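# Check aisle servers for amber fault, else dock at charger

## Task

Look along the aisle for a server whose front display glows amber instead of blue. If one does, finish standing before its cabinet so that this server fills the very centre of the head camera image, viewed head-on, sharp and unobstructed; the centre square (full image height) should span the server from roughly its midpoint up to where its display starts. If none does, finish parked straight and fully within the taped charging area, near the wall charger, with either the front or the back of the base facing it. In both cases every object must be where it began and nothing may be held. The robot must not fall or finish leaning, since that counts as failure. During the final second after everything settles, the arm, hand and head must touch nothing, and the base must not touch anything movable such as a part, box, cart, lid or drawer.

## Robot and tools

Robot: a Hello Robot Stretch 3 with one arm. It has a two-wheel drive base (0.33 m long, 0.34 m wide), a lift riding on a mast, and a telescoping arm that reaches out to the robot's right side. The gripper cannot be moved forward by the arm; you drive the base instead. Turning in place pivots about the point midway between the wheels, 0.05 m back from the front edge. With the arm pulled in and the wrist folded, a turn sweeps a circle of radius 0.28 m; an unfolded level wrist reaches past that circle.

Frames: the base frame has its origin on the floor between the drive wheels, x forward, y left, z up. hand_pose is expressed there, located where the closed fingertips meet; at zero wrist angles its x axis points up, y back along the arm toward the mast, z toward the rear. The odometry frame is the base frame at the start of the scene. base_odometry counts wheel rotation only, so slip appears as travel; heading runs -3.142 to 3.142, positive left.

execute_actions: argument "actions" is a list holding exactly one action, or empty (then it only reports state and images). An action may contain "base", "joints", or both, plus an optional "contact_limits"; the parts start together. "base" takes exactly one key: {"translate_m": d}, a straight move of d metres relative to the current base position, forward positive, range -1 to 1; or {"rotate_rad": d}, an in-place turn of d radians relative to the current heading, left (counter-clockwise seen from above) positive, range -3.2 to 3.2. The base cannot slide sideways. "joints" is a single object mapping joint names to absolute target values: lift_m 0 to 1.1 (arm height on the mast, metres); arm_m 0 to 0.52 (extension, metres); wrist_yaw_rad -1.345 to 4.42 (0 along the arm, positive toward the front, 3.0 folded over the base); wrist_pitch_rad -1.57 to 0.451 (0 level, negative tips fingers down); wrist_roll_rad -2.911 to 2.911; gripper_m -0.089 to 0.179 (bigger is wider); head_pan_rad -3.953 to 1.73 (0 forward, positive left, -1.57 along the arm); head_tilt_rad -1.53 to 0.419 (0 level, negative down). Joints or base left out may keep pushing toward an earlier target. "contact_limits" accepts only arm_m, a motor effort percentage 1 to 100 at which the arm motion halts with contact_stop. "cameras" optionally lists head_camera, nav_camera, wrist_camera or all; omitted or null gives all, [] gives none. An unknown key or value out of range rejects the call and nothing moves. If a result reports a stop, the remaining motion and finishing calls in that same reply are skipped. Each action ends within 15 s.

wait: {"seconds": 0 to 10}; commands nothing and returns state and images. zoom_image: {"camera": name, "region": [x0, y0, x1, y1]} in pixels from the top-left of that camera's latest full image, at most 504 by 504. finished_scene: {"scene": n} ends the current scene permanently once the last command has been held, and reports success; its result gives the next task. Replying without any tool call ends everything.

Result lines: base_status and joint_status describe how each commanded motion ended: done (for the base, wheels turned the full amount even if slipping), off_target (resting away from target, possibly still pushing), contact_stop, time_out, torque_fault. After the last three the old target is dropped. on_its_own covers uncommanded joints; "held at" is the target held, not the actual position. lidar_m lists 12 distances in metres, 30-degree sectors starting straight ahead and going counter-clockwise (4th left, 7th behind, 10th right), from a plane 0.17 m above the floor, range 0.15 to 12; "-" means nothing seen. The robot's own body can block sectors 5, 6, 9, 10. wrist_depth_mm and head_depth_mm are 7x7 grids of median depth in mm (head image is sent rotated sideways). motor_effort is percent of maximum, peak in brackets; readings carry fixed bias and noise. base_tilt gives forward and right lean in degrees, with a fixed error up to about 4. turned_by_wheels and turned_by_imu give turn since the previous result.

Speed: the base goes fast (0.30 m/s, 1.9 rad/s) only when stowed: lift_m under 0.30, arm_m under 0.03, wrist_yaw_rad over 2.54; otherwise 0.10 m/s and 0.63 rad/s. Faster robot motion is rewarded. The simulation keeps running while you compose a reply.

Cameras: head_camera and nav_camera move with head pan and tilt; wrist_camera rides on the gripper. To judge display colour, aim the head and zoom in.

Cautions: fold or unfold the wrist only with lift_m between 0.32 and 0.95, wrist_pitch_rad -0.4 and roll near 0; keep pitch at -0.5 or lower when yaw is below -0.4. Arm and lift stop and go slack on firm contact; base, wrist and head do not stop and will shove. Wrist servos can cut out for 10 s after prolonged strain. Pushing on something rigid with the gripper above about 0.45 m, or snagging furniture while driving (especially backward), can tip the robot; if base_tilt shows a lean, back off in small steps, free the gripper, and lower lift_m to about 0.2. Avoid knocking, dropping or pushing objects hard, and finish with arm, hand and head clear of everything.

Each tool is called after "Emit:" in YAML: its name, and indented under it one key for each argument.

## Session

Emit:
execute_actions:
  actions: []

Scene clock: 0.00 s.
base_odometry: x=+0.000 y=+0.000 heading=+0.000 (m, m, rad; odometry frame)
turned_by_wheels: +0.000 (rad since the last result)
turned_by_imu: +0.000 (rad since the last result)
base_tilt: forward=+1.1 right=-1.6 (deg)
lidar_m: 0.87 1.47 1.30 0.85 0.78 0.79 0.99 2.04 1.23 1.36 2.66 0.85
head_depth_mm: 779 782 781 792 897 917 920 / 841 836 831 827 821 817 815 / 951 947 942 934 932 924 921 / 1585 1092 1084 1079 1072 1061 1051 / 1760 1291 1277 1265 1252 1247 1233 / 1664 1636 1567 1534 1526 1509 1492 / 1556 1555 1571 1587 1599 1604 1612
base_status: not commanded
joint_positions: lift_m=+0.445 arm_m=+0.001 wrist_yaw_rad=+2.824 wrist_pitch_rad=-0.429 wrist_roll_rad=+0.001 gripper_m=+0.037 head_pan_rad=-0.002 head_tilt_rad=-0.003
joint_status: not commanded
motor_effort: left_wheel=+0 right_wheel=-1 lift_m=+37 arm_m=+0 wrist_yaw_rad=+1 wrist_pitch_rad=+6 wrist_roll_rad=+0 gripper_m=+0 head_pan_rad=+0 head_tilt_rad=+1 (%)
hand_pose: x=+0.0485 y=+0.0662 z=+0.4554 quat_wxyz=(+0.258, +0.706, +0.039, +0.658) (m; base frame)
wrist_depth_mm: 685 806 - - - - - / - 838 - - - - - / - 896 - - - - - / - 973 - - - 966 968 / 734 856 864 838 858 817 817 / 721 - 739 714 - 690 685 / 624 - 602 625 606 608 599
pictures: head_camera (sideways: a quarter turn clockwise sets it upright), nav_camera (sideways: a quarter turn counterclockwise sets it upright), wrist_camera
Images, in order (width x height): head_camera 896x504, nav_camera 672x504, wrist_camera 644x364.

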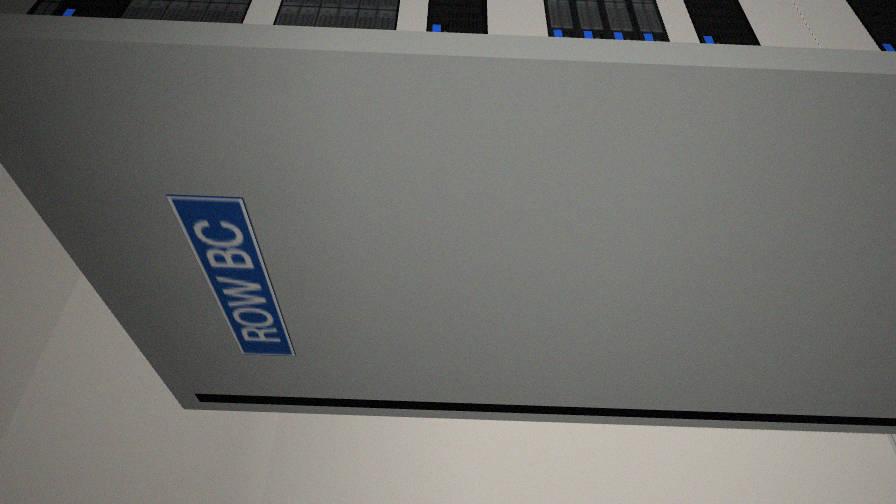

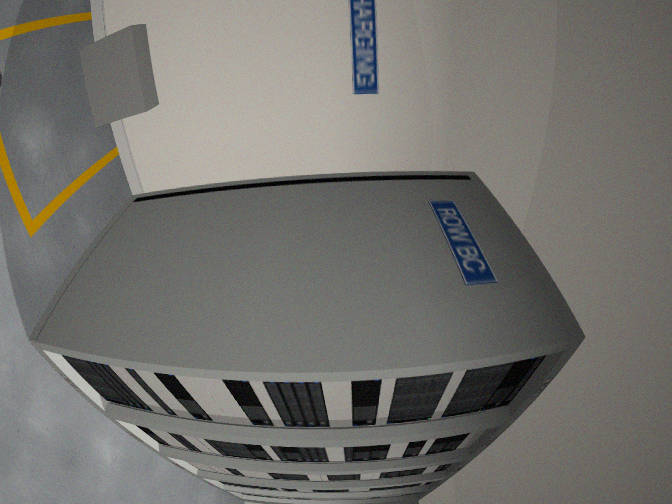

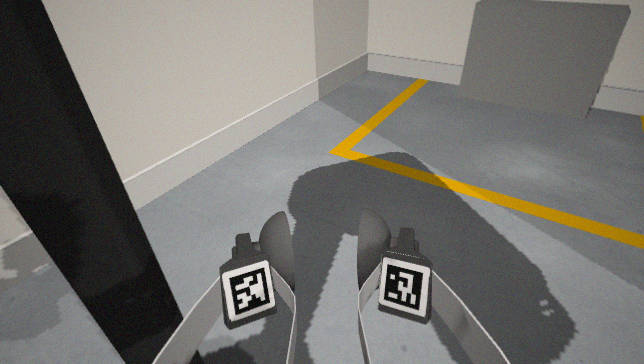

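Emit:
execute_actions:
  actions:
    - {"base":{"rotate_rad":-1.0},"joints":{"lift_m":0.26,"head_tilt_rad":-0.3}}
  cameras: ["head_camera","nav_camera"]

Scene clock: 5.37 s.
base_odometry: x=+0.000 y=+0.000 heading=-1.000 (m, m, rad; odometry frame)
turned_by_wheels: -1.000 (rad since the last result)
turned_by_imu: -1.012 (rad since the last result)
base_tilt: forward=+1.0 right=-1.5 (deg)
lidar_m: 3.08 0.85 0.91 1.47 1.22 0.83 0.78 0.79 1.03 2.14 1.23 1.40
head_depth_mm: 2928 2369 2481 2442 2324 1935 1492 / 3541 3383 3386 3233 2673 1909 1475 / 3518 3682 3954 - 2652 1905 1472 / 3482 3636 3913 - 2632 1893 1464 / 3441 3628 3846 3963 2611 1878 1451 / 3436 3336 3498 3430 2571 1885 1448 / 2013 2071 2069 1887 1996 1795 1453
base_status: done
joint_positions: lift_m=+0.260 arm_m=+0.001 wrist_yaw_rad=+2.824 wrist_pitch_rad=-0.430 wrist_roll_rad=+0.001 gripper_m=+0.037 head_pan_rad=-0.002 head_tilt_rad=-0.297
joint_status: all done
motor_effort: left_wheel=+5(14) right_wheel=-4(8) lift_m=+24(32) arm_m=-1(0) wrist_yaw_rad=+0(1) wrist_pitch_rad=+7(7) wrist_roll_rad=+0(0) gripper_m=+0(0) head_pan_rad=+0(0) head_tilt_rad=+0(17) (%)
hand_pose: x=+0.0485 y=+0.0661 z=+0.2705 quat_wxyz=(+0.259, +0.706, +0.040, +0.658) (m; base frame)
wrist_depth_mm: - - - - - 782 913 / - - - - - 855 981 / - 889 899 875 853 837 837 / - 704 678 682 664 665 654 / 572 578 579 563 583 549 542 / 477 - - 478 - 474 462 / - - - 413 403 406 402
pictures: head_camera (sideways: a quarter turn clockwise sets it upright), nav_camera (sideways: a quarter turn counterclockwise sets it upright)
Images, in order (width x height): head_camera 896x504, nav_camera 672x504.

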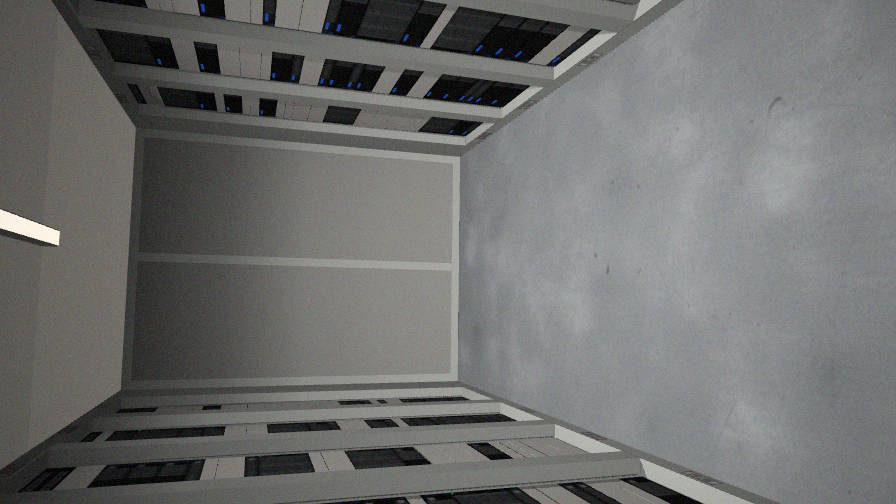

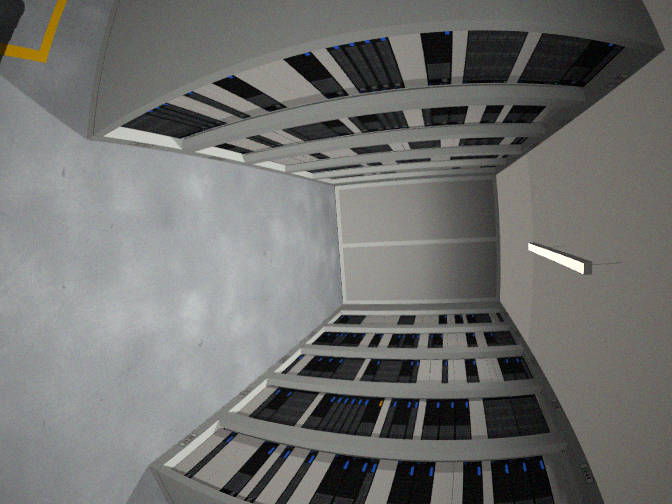

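Emit:
execute_actions:
  actions:
    - {"base":{"translate_m":1.0},"joints":{"head_pan_rad":-1.5,"head_tilt_rad":-0.25}}
  cameras: []

Emit:
execute_actions:
  actions:
    - {"base":{"translate_m":0.65}}
  cameras: ["head_camera","nav_camera"]

Scene clock: 13.83 s.
base_odometry: x=+0.541 y=-0.841 heading=-1.000 (m, m, rad; odometry frame)
turned_by_wheels: +0.000 (rad since the last result)
turned_by_imu: +0.008 (rad since the last result)
base_tilt: forward=+1.0 right=-1.6 (deg)
lidar_m: 2.81 0.97 0.62 0.63 0.64 1.89 1.77 1.81 2.20 0.97 0.97 1.26
head_depth_mm: 794 835 891 2090 2233 2027 1542 / 834 879 925 973 1026 1078 1185 / 832 880 926 981 1042 1106 1184 / 834 877 926 980 1039 1104 1185 / 837 881 927 979 1046 1113 1182 / 829 879 930 969 1024 1091 1164 / 785 825 875 929 997 1078 1166
base_status: done
joint_positions: lift_m=+0.260 arm_m=+0.001 wrist_yaw_rad=+2.824 wrist_pitch_rad=-0.430 wrist_roll_rad=+0.001 gripper_m=+0.037 head_pan_rad=-1.493 head_tilt_rad=-0.260
joint_status: all done
motor_effort: left_wheel=+4(15) right_wheel=-4(5) lift_m=+24(24) arm_m=+0(1) wrist_yaw_rad=+0(0) wrist_pitch_rad=+7(7) wrist_roll_rad=+0(0) gripper_m=+0(0) head_pan_rad=-3(46) head_tilt_rad=+3(9) (%)
hand_pose: x=+0.0485 y=+0.0661 z=+0.2705 quat_wxyz=(+0.259, +0.706, +0.040, +0.658) (m; base frame)
wrist_depth_mm: 529 567 631 650 775 859 - / - 610 670 715 857 931 - / - 649 703 759 828 841 811 / - 647 704 688 660 654 659 / 558 581 583 568 568 543 544 / 480 - - 480 - 469 454 / - - - 411 413 406 401
pictures: none
No camera images: the call's "cameras" was empty. Leave "cameras" out to get every camera's image.

Scene clock: 17.63 s.
base_odometry: x=+0.892 y=-1.388 heading=-0.999 (m, m, rad; odometry frame)
turned_by_wheels: +0.000 (rad since the last result)
turned_by_imu: +0.005 (rad since the last result)
base_tilt: forward=+1.1 right=-1.6 (deg)
lidar_m: 2.29 1.01 0.66 0.65 0.69 0.89 2.43 2.47 0.94 0.94 0.90 1.19
head_depth_mm: 791 822 864 883 931 982 1064 / 791 830 876 926 982 1051 1098 / 788 829 876 924 984 1050 1125 / 789 832 875 929 986 1053 1118 / 792 832 876 928 987 1051 1127 / 758 792 833 882 934 996 1061 / 751 791 859 915 981 1043 1125
base_status: done
joint_positions: lift_m=+0.260 arm_m=+0.001 wrist_yaw_rad=+2.824 wrist_pitch_rad=-0.430 wrist_roll_rad=+0.001 gripper_m=+0.037 head_pan_rad=-1.493 head_tilt_rad=-0.260
joint_status: not commanded
motor_effort: left_wheel=+4(15) right_wheel=-3(7) lift_m=+24(24) arm_m=-1(0) wrist_yaw_rad=+0(0) wrist_pitch_rad=+7(7) wrist_roll_rad=+0(0) gripper_m=+0(0) head_pan_rad=-4(4) head_tilt_rad=+4(3) (%)
hand_pose: x=+0.0485 y=+0.0661 z=+0.2705 quat_wxyz=(+0.259, +0.706, +0.040, +0.658) (m; base frame)
wrist_depth_mm: 572 608 675 687 809 913 - / - 656 724 751 908 963 - / - 684 755 815 874 843 803 / - 684 690 677 688 674 662 / 569 575 575 559 587 549 545 / 484 - - 476 - 474 464 / - - - 417 408 408 404
pictures: head_camera (sideways: a quarter turn clockwise sets it upright), nav_camera (sideways: a quarter turn counterclockwise sets it upright)
Images, in order (width x height): head_camera 896x504, nav_camera 672x504.

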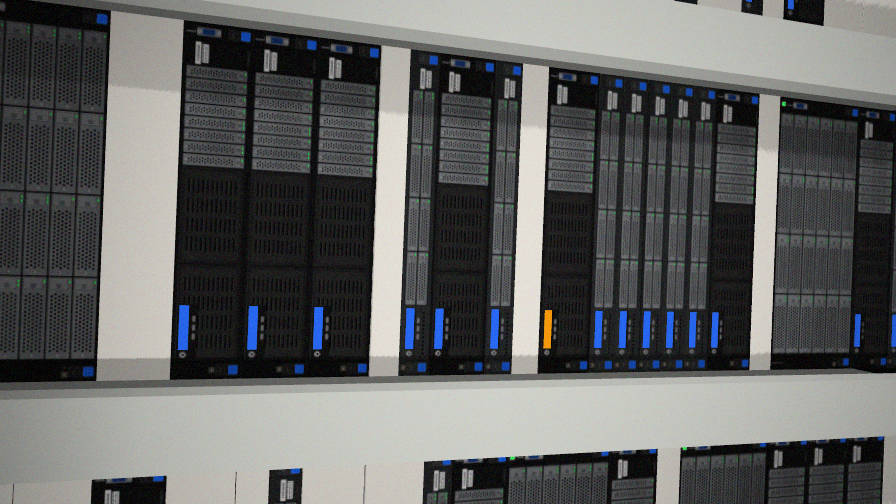

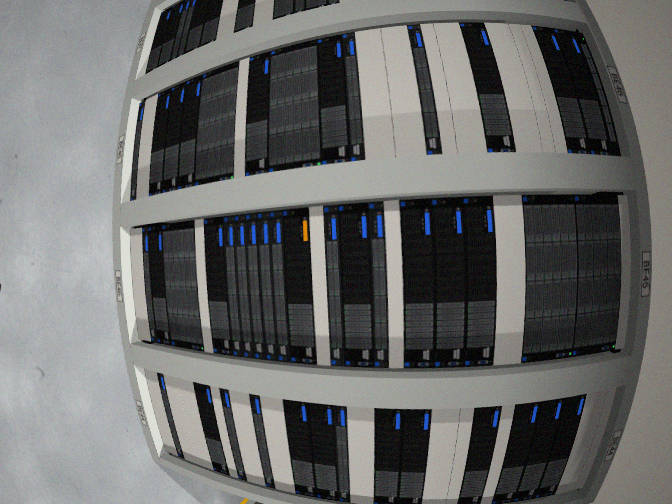

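Emit:
execute_actions:
  actions:
    - {"joints":{"head_tilt_rad":-0.445}}
  cameras: ["head_camera"]

Scene clock: 20.60 s.
base_odometry: x=+0.892 y=-1.388 heading=-0.999 (m, m, rad; odometry frame)
turned_by_wheels: +0.000 (rad since the last result)
turned_by_imu: +0.001 (rad since the last result)
base_tilt: forward=+0.9 right=-1.6 (deg)
lidar_m: 2.28 1.01 0.66 0.65 0.69 0.89 2.43 2.48 0.94 0.93 0.90 1.19
head_depth_mm: 760 823 874 937 1025 1218 1292 / 758 825 898 987 1099 1193 1294 / 760 824 899 991 1107 1245 1296 / 762 825 904 992 1099 1243 1300 / 763 827 902 992 1102 1249 1308 / 745 795 869 942 1053 1188 1279 / 723 795 880 985 1105 1247 1297
base_status: not commanded
joint_positions: lift_m=+0.260 arm_m=+0.001 wrist_yaw_rad=+2.824 wrist_pitch_rad=-0.430 wrist_roll_rad=+0.001 gripper_m=+0.037 head_pan_rad=-1.493 head_tilt_rad=-0.439
joint_status: all done
motor_effort: left_wheel=+4(4) right_wheel=-3(3) lift_m=+24(25) arm_m=+0(1) wrist_yaw_rad=+0(0) wrist_pitch_rad=+7(7) wrist_roll_rad=+0(0) gripper_m=+0(0) head_pan_rad=-4(3) head_tilt_rad=-1(12) (%)
hand_pose: x=+0.0485 y=+0.0661 z=+0.2705 quat_wxyz=(+0.259, +0.706, +0.040, +0.658) (m; base frame)
wrist_depth_mm: 572 610 653 702 838 927 - / - 652 718 758 901 957 - / - 704 728 791 855 842 834 / - 704 688 678 678 668 655 / 571 574 575 566 584 543 547 / 485 - - 480 - 467 456 / - - - 416 409 402 400
pictures: head_camera (sideways: a quarter turn clockwise sets it upright)
Images, in order (width x height): head_camera 896x504.

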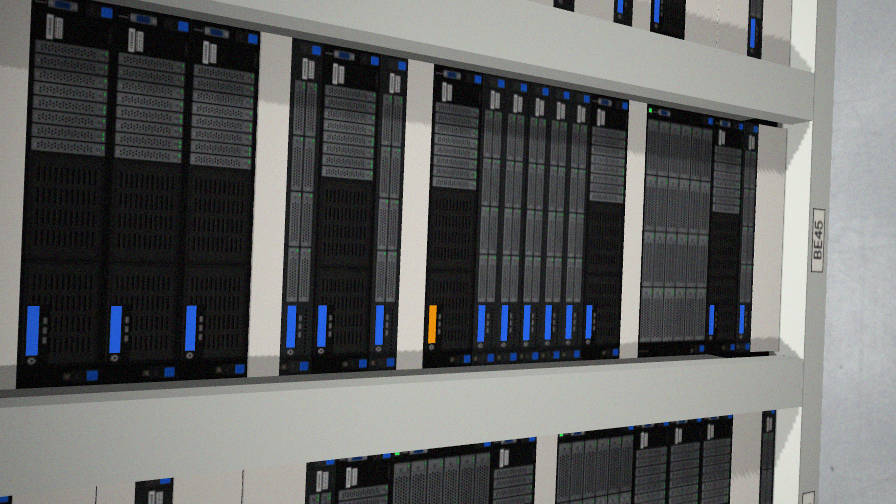

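Emit:
finished_scene:
  scene: 1

The scene is finished: the task was done.


## Next scene

The same job, from a new start.

Emit:
execute_actions:
  actions: []

Scene clock: 0.00 s.
base_odometry: x=+0.000 y=+0.000 heading=+0.000 (m, m, rad; odometry frame)
turned_by_wheels: +0.000 (rad since the last result)
turned_by_imu: +0.000 (rad since the last result)
base_tilt: forward=+1.2 right=-1.5 (deg)
lidar_m: 1.10 1.26 2.15 1.16 1.38 1.66 0.80 0.64 0.63 0.69 1.05 1.84
head_depth_mm: 1715 1768 1754 1752 1745 1748 1730 / 1772 1864 1834 1831 1855 1859 1844 / 1773 1578 1546 1575 1602 1636 1670 / 1717 1293 1312 1335 1353 1373 1393 / 1585 1121 1141 1153 1170 1188 1202 / 1040 1033 1036 1044 1041 1044 1058 / 1601 1230 1226 1218 1211 1204 1206
base_status: not commanded
joint_positions: lift_m=+0.326 arm_m=+0.001 wrist_yaw_rad=+2.971 wrist_pitch_rad=-0.596 wrist_roll_rad=+0.001 gripper_m=+0.037 head_pan_rad=-0.002 head_tilt_rad=-0.003
joint_status: not commanded
motor_effort: left_wheel=+0 right_wheel=+0 lift_m=+35 arm_m=+0 wrist_yaw_rad=+0 wrist_pitch_rad=+5 wrist_roll_rad=+0 gripper_m=+0 head_pan_rad=+0 head_tilt_rad=+1 (%)
hand_pose: x=+0.0124 y=+0.0500 z=+0.3012 quat_wxyz=(+0.265, +0.691, +0.150, +0.656) (m; base frame)
wrist_depth_mm: - - - - - - - / 978 - 938 915 877 866 862 / 770 - 744 754 726 713 701 / 668 646 638 640 619 612 601 / 565 563 - 574 549 524 514 / 494 - - - - 471 465 / - - - - 427 424 420
pictures: head_camera (sideways: a quarter turn clockwise sets it upright), nav_camera (sideways: a quarter turn counterclockwise sets it upright), wrist_camera
Images, in order (width x height): head_camera 896x504, nav_camera 672x504, wrist_camera 644x364.

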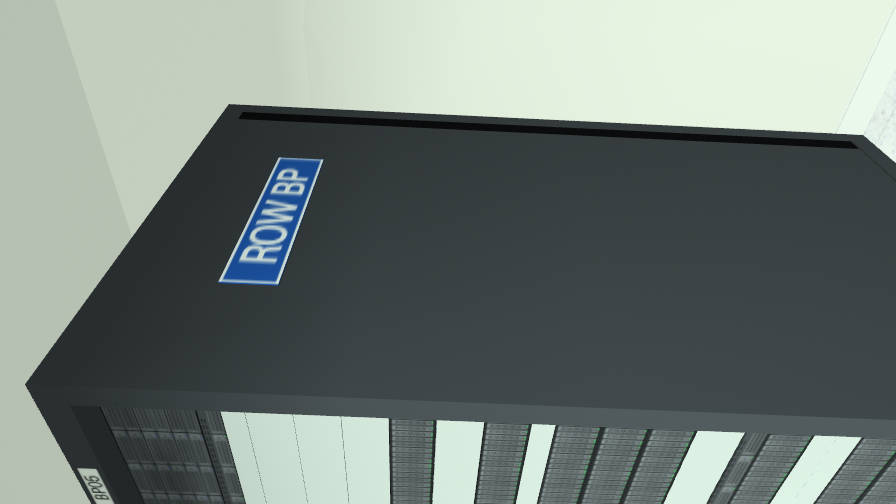

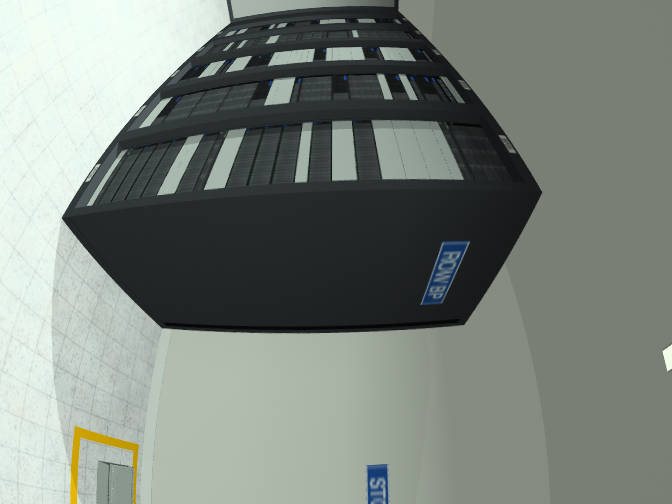

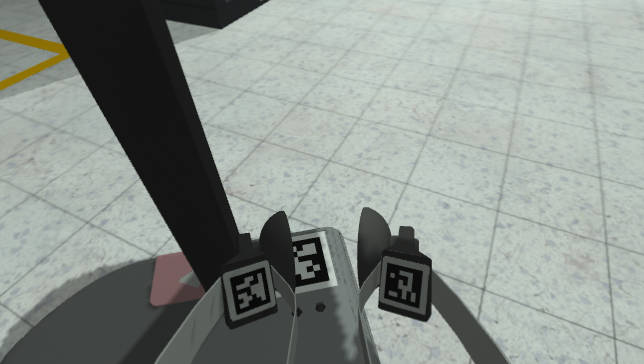

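Emit:
execute_actions:
  actions:
    - {"base":{"rotate_rad":0.93},"joints":{"lift_m":0.28,"wrist_pitch_rad":-0.4,"head_tilt_rad":-0.3}}
  cameras: ["head_camera","nav_camera"]

Emit:
execute_actions:
  actions:
    - {"base":{"translate_m":1.0},"joints":{"head_pan_rad":-0.9,"head_tilt_rad":-0.2}}
  cameras: ["head_camera","nav_camera"]

Emit:
execute_actions:
  actions:
    - {"base":{"translate_m":1.0},"joints":{"head_pan_rad":1.7}}
  cameras: ["head_camera","nav_camera"]

Scene clock: 6.13 s.
base_odometry: x=+0.000 y=+0.000 heading=+0.930 (m, m, rad; odometry frame)
turned_by_wheels: +0.930 (rad since the last result)
turned_by_imu: +0.944 (rad since the last result)
base_tilt: forward=+1.0 right=-1.6 (deg)
lidar_m: 3.11 1.16 1.21 1.78 0.89 0.66 0.63 0.66 0.91 1.84 1.18 1.10
head_depth_mm: 2707 2258 2206 2003 2083 1801 1456 / 3444 3338 3333 3168 2588 1853 1447 / 3432 3586 3786 - 2545 1850 1447 / 3457 3586 3828 - 2518 1838 1438 / 3465 3666 3786 - 2518 1825 1429 / 3320 3198 3164 3200 2472 1808 1422 / 2174 2230 2295 2338 2220 1796 1410
base_status: done
joint_positions: lift_m=+0.281 arm_m=+0.001 wrist_yaw_rad=+2.971 wrist_pitch_rad=-0.423 wrist_roll_rad=+0.001 gripper_m=+0.037 head_pan_rad=-0.002 head_tilt_rad=-0.297
joint_status: all done
motor_effort: left_wheel=-5(12) right_wheel=+3(9) lift_m=+19(30) arm_m=+0(0) wrist_yaw_rad=+0(0) wrist_pitch_rad=+10(10) wrist_roll_rad=+0(0) gripper_m=+0(0) head_pan_rad=+0(0) head_tilt_rad=-1(16) (%)
hand_pose: x=+0.0167 y=+0.0750 z=+0.2922 quat_wxyz=(+0.207, +0.701, +0.089, +0.676) (m; base frame)
wrist_depth_mm: - - - - - - 971 / 986 - - - - - - / 937 - 951 939 945 894 859 / 764 - 748 729 715 707 688 / 631 601 622 604 597 576 573 / 534 524 - 535 - 495 489 / 467 - - - 432 429 422
pictures: head_camera (sideways: a quarter turn clockwise sets it upright), nav_camera (sideways: a quarter turn counterclockwise sets it upright)
Images, in order (width x height): head_camera 896x504, nav_camera 672x504.

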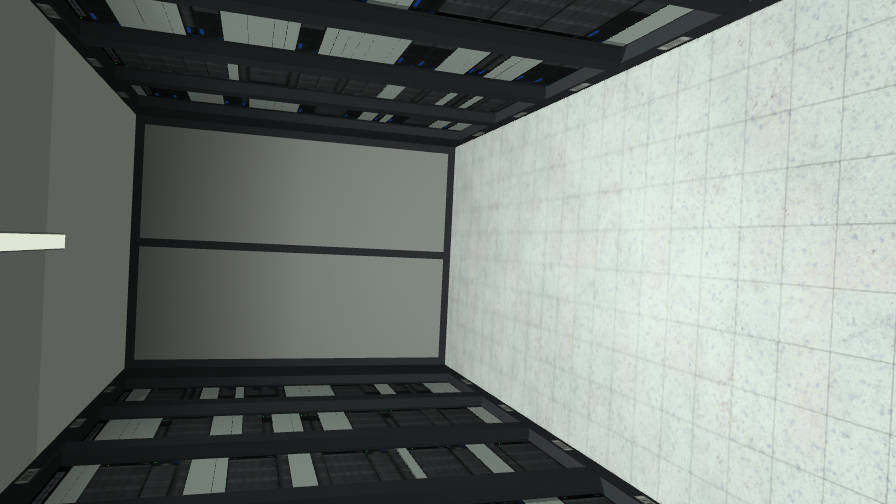

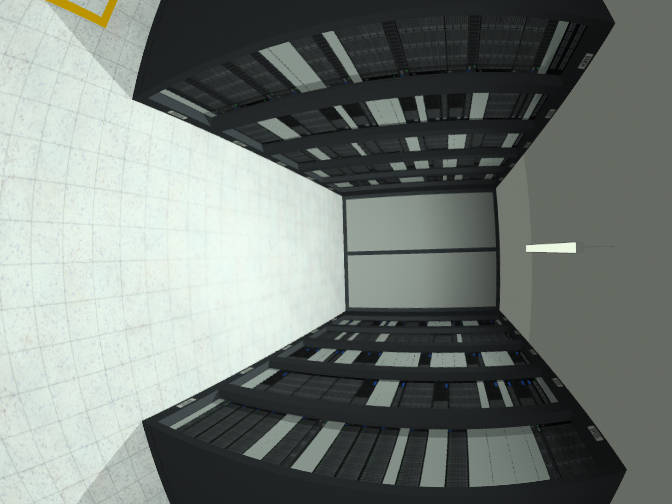

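Scene clock: 11.23 s.
base_odometry: x=+0.598 y=+0.801 heading=+0.930 (m, m, rad; odometry frame)
turned_by_wheels: +0.000 (rad since the last result)
turned_by_imu: +0.007 (rad since the last result)
base_tilt: forward=+0.7 right=-1.6 (deg)
lidar_m: 2.91 1.17 0.86 0.79 1.94 1.69 1.63 1.70 1.92 0.73 0.81 1.12
head_depth_mm: 690 708 730 750 773 799 824 / 688 719 753 786 824 864 899 / 801 827 791 820 849 880 926 / 872 908 936 975 1016 1062 1103 / 959 994 1038 1082 1131 1186 1242 / 1027 1075 1120 1176 1234 1299 1366 / 1194 1248 1320 1389 1469 1557 1501
base_status: done
joint_positions: lift_m=+0.281 arm_m=+0.001 wrist_yaw_rad=+2.971 wrist_pitch_rad=-0.422 wrist_roll_rad=+0.001 gripper_m=+0.037 head_pan_rad=-0.893 head_tilt_rad=-0.211
joint_status: all done
motor_effort: left_wheel=-6(10) right_wheel=+3(7) lift_m=+19(20) arm_m=+0(0) wrist_yaw_rad=+0(0) wrist_pitch_rad=+10(11) wrist_roll_rad=+0(0) gripper_m=+0(0) head_pan_rad=-3(51) head_tilt_rad=+4(11) (%)
hand_pose: x=+0.0167 y=+0.0750 z=+0.2923 quat_wxyz=(+0.207, +0.702, +0.089, +0.676) (m; base frame)
wrist_depth_mm: - - 811 862 878 936 968 / - - 872 923 956 - - / 996 - 910 923 900 892 866 / 780 - 752 726 715 696 687 / 628 614 629 602 606 574 572 / 534 520 - 525 - 490 483 / 472 - - - 436 428 423
pictures: head_camera (sideways: a quarter turn clockwise sets it upright), nav_camera (sideways: a quarter turn counterclockwise sets it upright)
Images, in order (width x height): head_camera 896x504, nav_camera 672x504.

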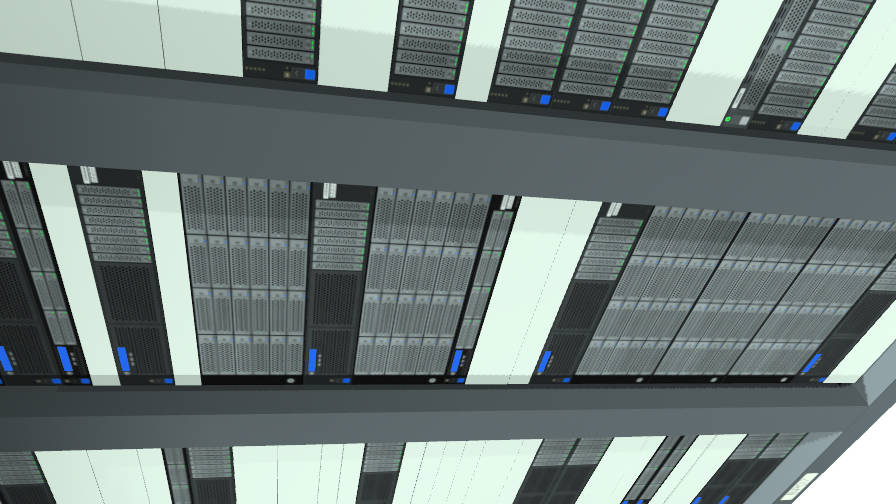

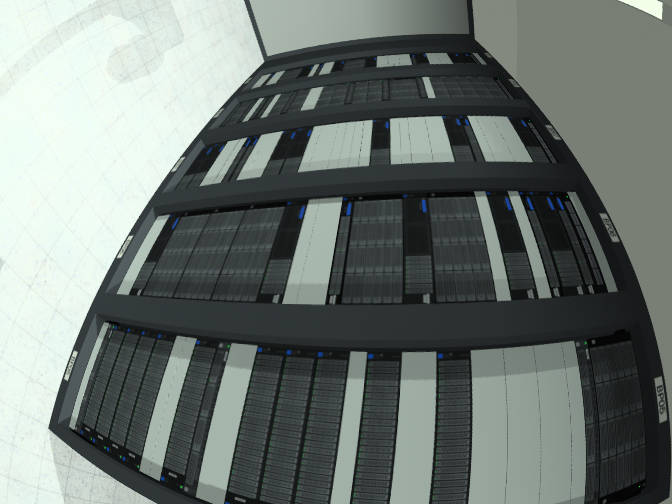

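Scene clock: 16.23 s.
base_odometry: x=+1.196 y=+1.603 heading=+0.929 (m, m, rad; odometry frame)
turned_by_wheels: +0.000 (rad since the last result)
turned_by_imu: +0.007 (rad since the last result)
base_tilt: forward=+1.0 right=-1.5 (deg)
lidar_m: 2.08 1.13 0.84 0.76 0.86 1.19 2.63 1.10 0.82 0.74 0.83 1.16
head_depth_mm: 664 690 722 750 787 822 864 / 628 649 679 714 763 830 878 / 689 712 737 735 764 795 836 / 703 725 756 791 831 871 921 / 712 737 773 806 846 893 936 / 724 748 786 821 864 906 960 / 735 759 794 834 873 919 973
base_status: done
joint_positions: lift_m=+0.281 arm_m=+0.001 wrist_yaw_rad=+2.971 wrist_pitch_rad=-0.422 wrist_roll_rad=+0.001 gripper_m=+0.037 head_pan_rad=+1.693 head_tilt_rad=-0.211
joint_status: all done
motor_effort: left_wheel=-6(11) right_wheel=+3(6) lift_m=+20(20) arm_m=+0(0) wrist_yaw_rad=-1(0) wrist_pitch_rad=+10(10) wrist_roll_rad=+0(0) gripper_m=+0(0) head_pan_rad=+4(51) head_tilt_rad=+3(3) (%)
hand_pose: x=+0.0167 y=+0.0750 z=+0.2923 quat_wxyz=(+0.207, +0.702, +0.089, +0.676) (m; base frame)
wrist_depth_mm: - 786 808 818 878 849 957 / 766 - 864 896 942 925 - / 801 - 881 877 906 868 873 / 787 - 743 726 707 697 689 / 630 608 637 597 615 566 569 / 523 528 - 539 - 486 482 / 465 - - - 428 431 428
pictures: head_camera (sideways: a quarter turn clockwise sets it upright), nav_camera (sideways: a quarter turn counterclockwise sets it upright)
Images, in order (width x height): head_camera 896x504, nav_camera 672x504.

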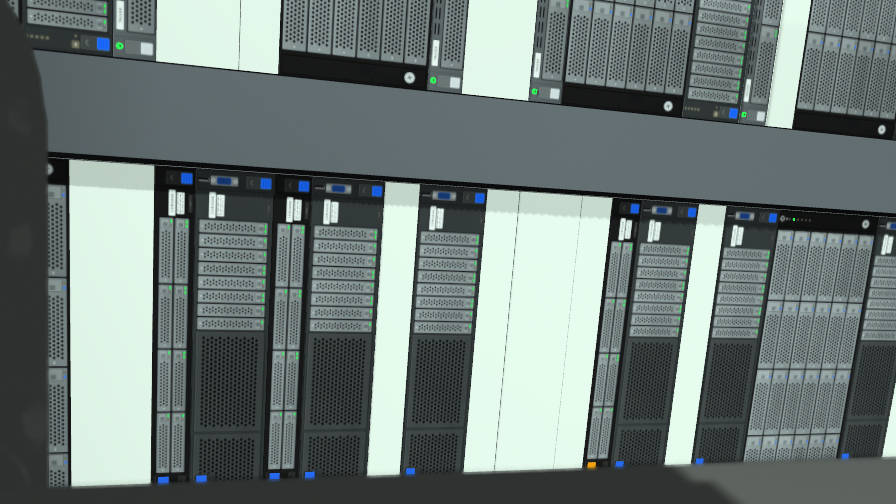

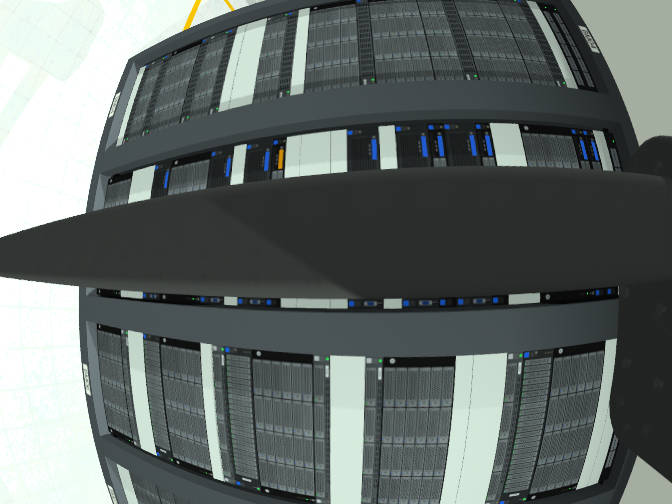

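Emit:
execute_actions:
  actions:
    - {"base":{"translate_m":-0.32},"joints":{"head_pan_rad":1.52,"head_tilt_rad":-0.485}}
  cameras: ["head_camera"]

Scene clock: 21.30 s.
base_odometry: x=+1.005 y=+1.346 heading=+0.929 (m, m, rad; odometry frame)
turned_by_wheels: +0.000 (rad since the last result)
turned_by_imu: -0.001 (rad since the last result)
base_tilt: forward=+1.0 right=-1.6 (deg)
lidar_m: 2.40 1.15 0.83 0.79 0.80 1.11 2.32 1.08 0.76 0.79 0.80 1.15
head_depth_mm: 656 717 768 835 915 1106 1229 / 657 717 790 875 986 1089 1202 / 656 714 788 877 984 1126 1230 / 655 716 786 875 984 1126 1226 / 656 714 786 874 983 1128 1216 / 655 714 786 872 960 1076 1186 / 618 671 728 807 945 1098 1203
base_status: done
joint_positions: lift_m=+0.281 arm_m=+0.001 wrist_yaw_rad=+2.971 wrist_pitch_rad=-0.422 wrist_roll_rad=+0.001 gripper_m=+0.037 head_pan_rad=+1.527 head_tilt_rad=-0.479
joint_status: all done
motor_effort: left_wheel=-4(16) right_wheel=+3(7) lift_m=+19(20) arm_m=-1(1) wrist_yaw_rad=+0(0) wrist_pitch_rad=+10(10) wrist_roll_rad=+0(0) gripper_m=+0(0) head_pan_rad=-4(23) head_tilt_rad=-1(12) (%)
hand_pose: x=+0.0167 y=+0.0751 z=+0.2923 quat_wxyz=(+0.207, +0.702, +0.089, +0.676) (m; base frame)
wrist_depth_mm: - 759 809 854 840 894 942 / 801 - 870 896 929 975 - / 859 - 896 884 900 901 879 / 768 - 736 734 716 707 691 / 628 606 629 595 606 581 564 / 531 518 - 531 - 490 482 / 467 - - - 434 427 421
pictures: head_camera (sideways: a quarter turn clockwise sets it upright)
Images, in order (width x height): head_camera 896x504.

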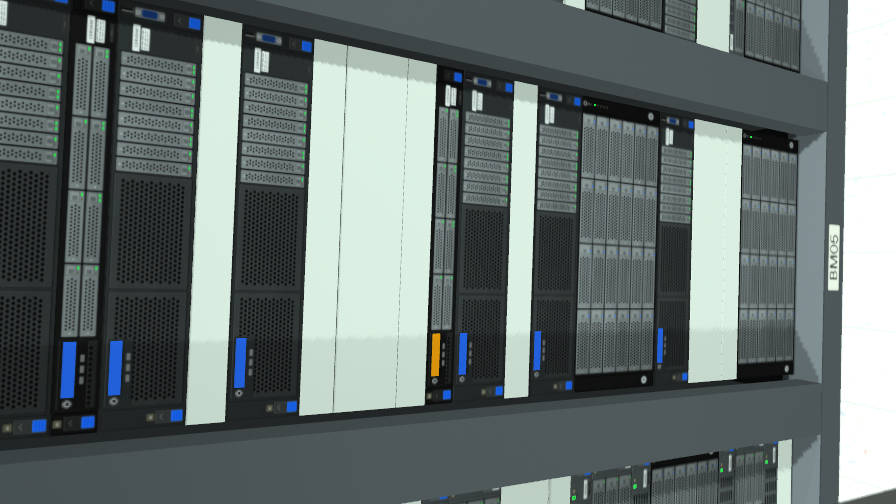

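The server spans x≈430–456, so it covers the centre at 448.

Emit:
finished_scene:
  scene: 2

The scene is finished: the task was done.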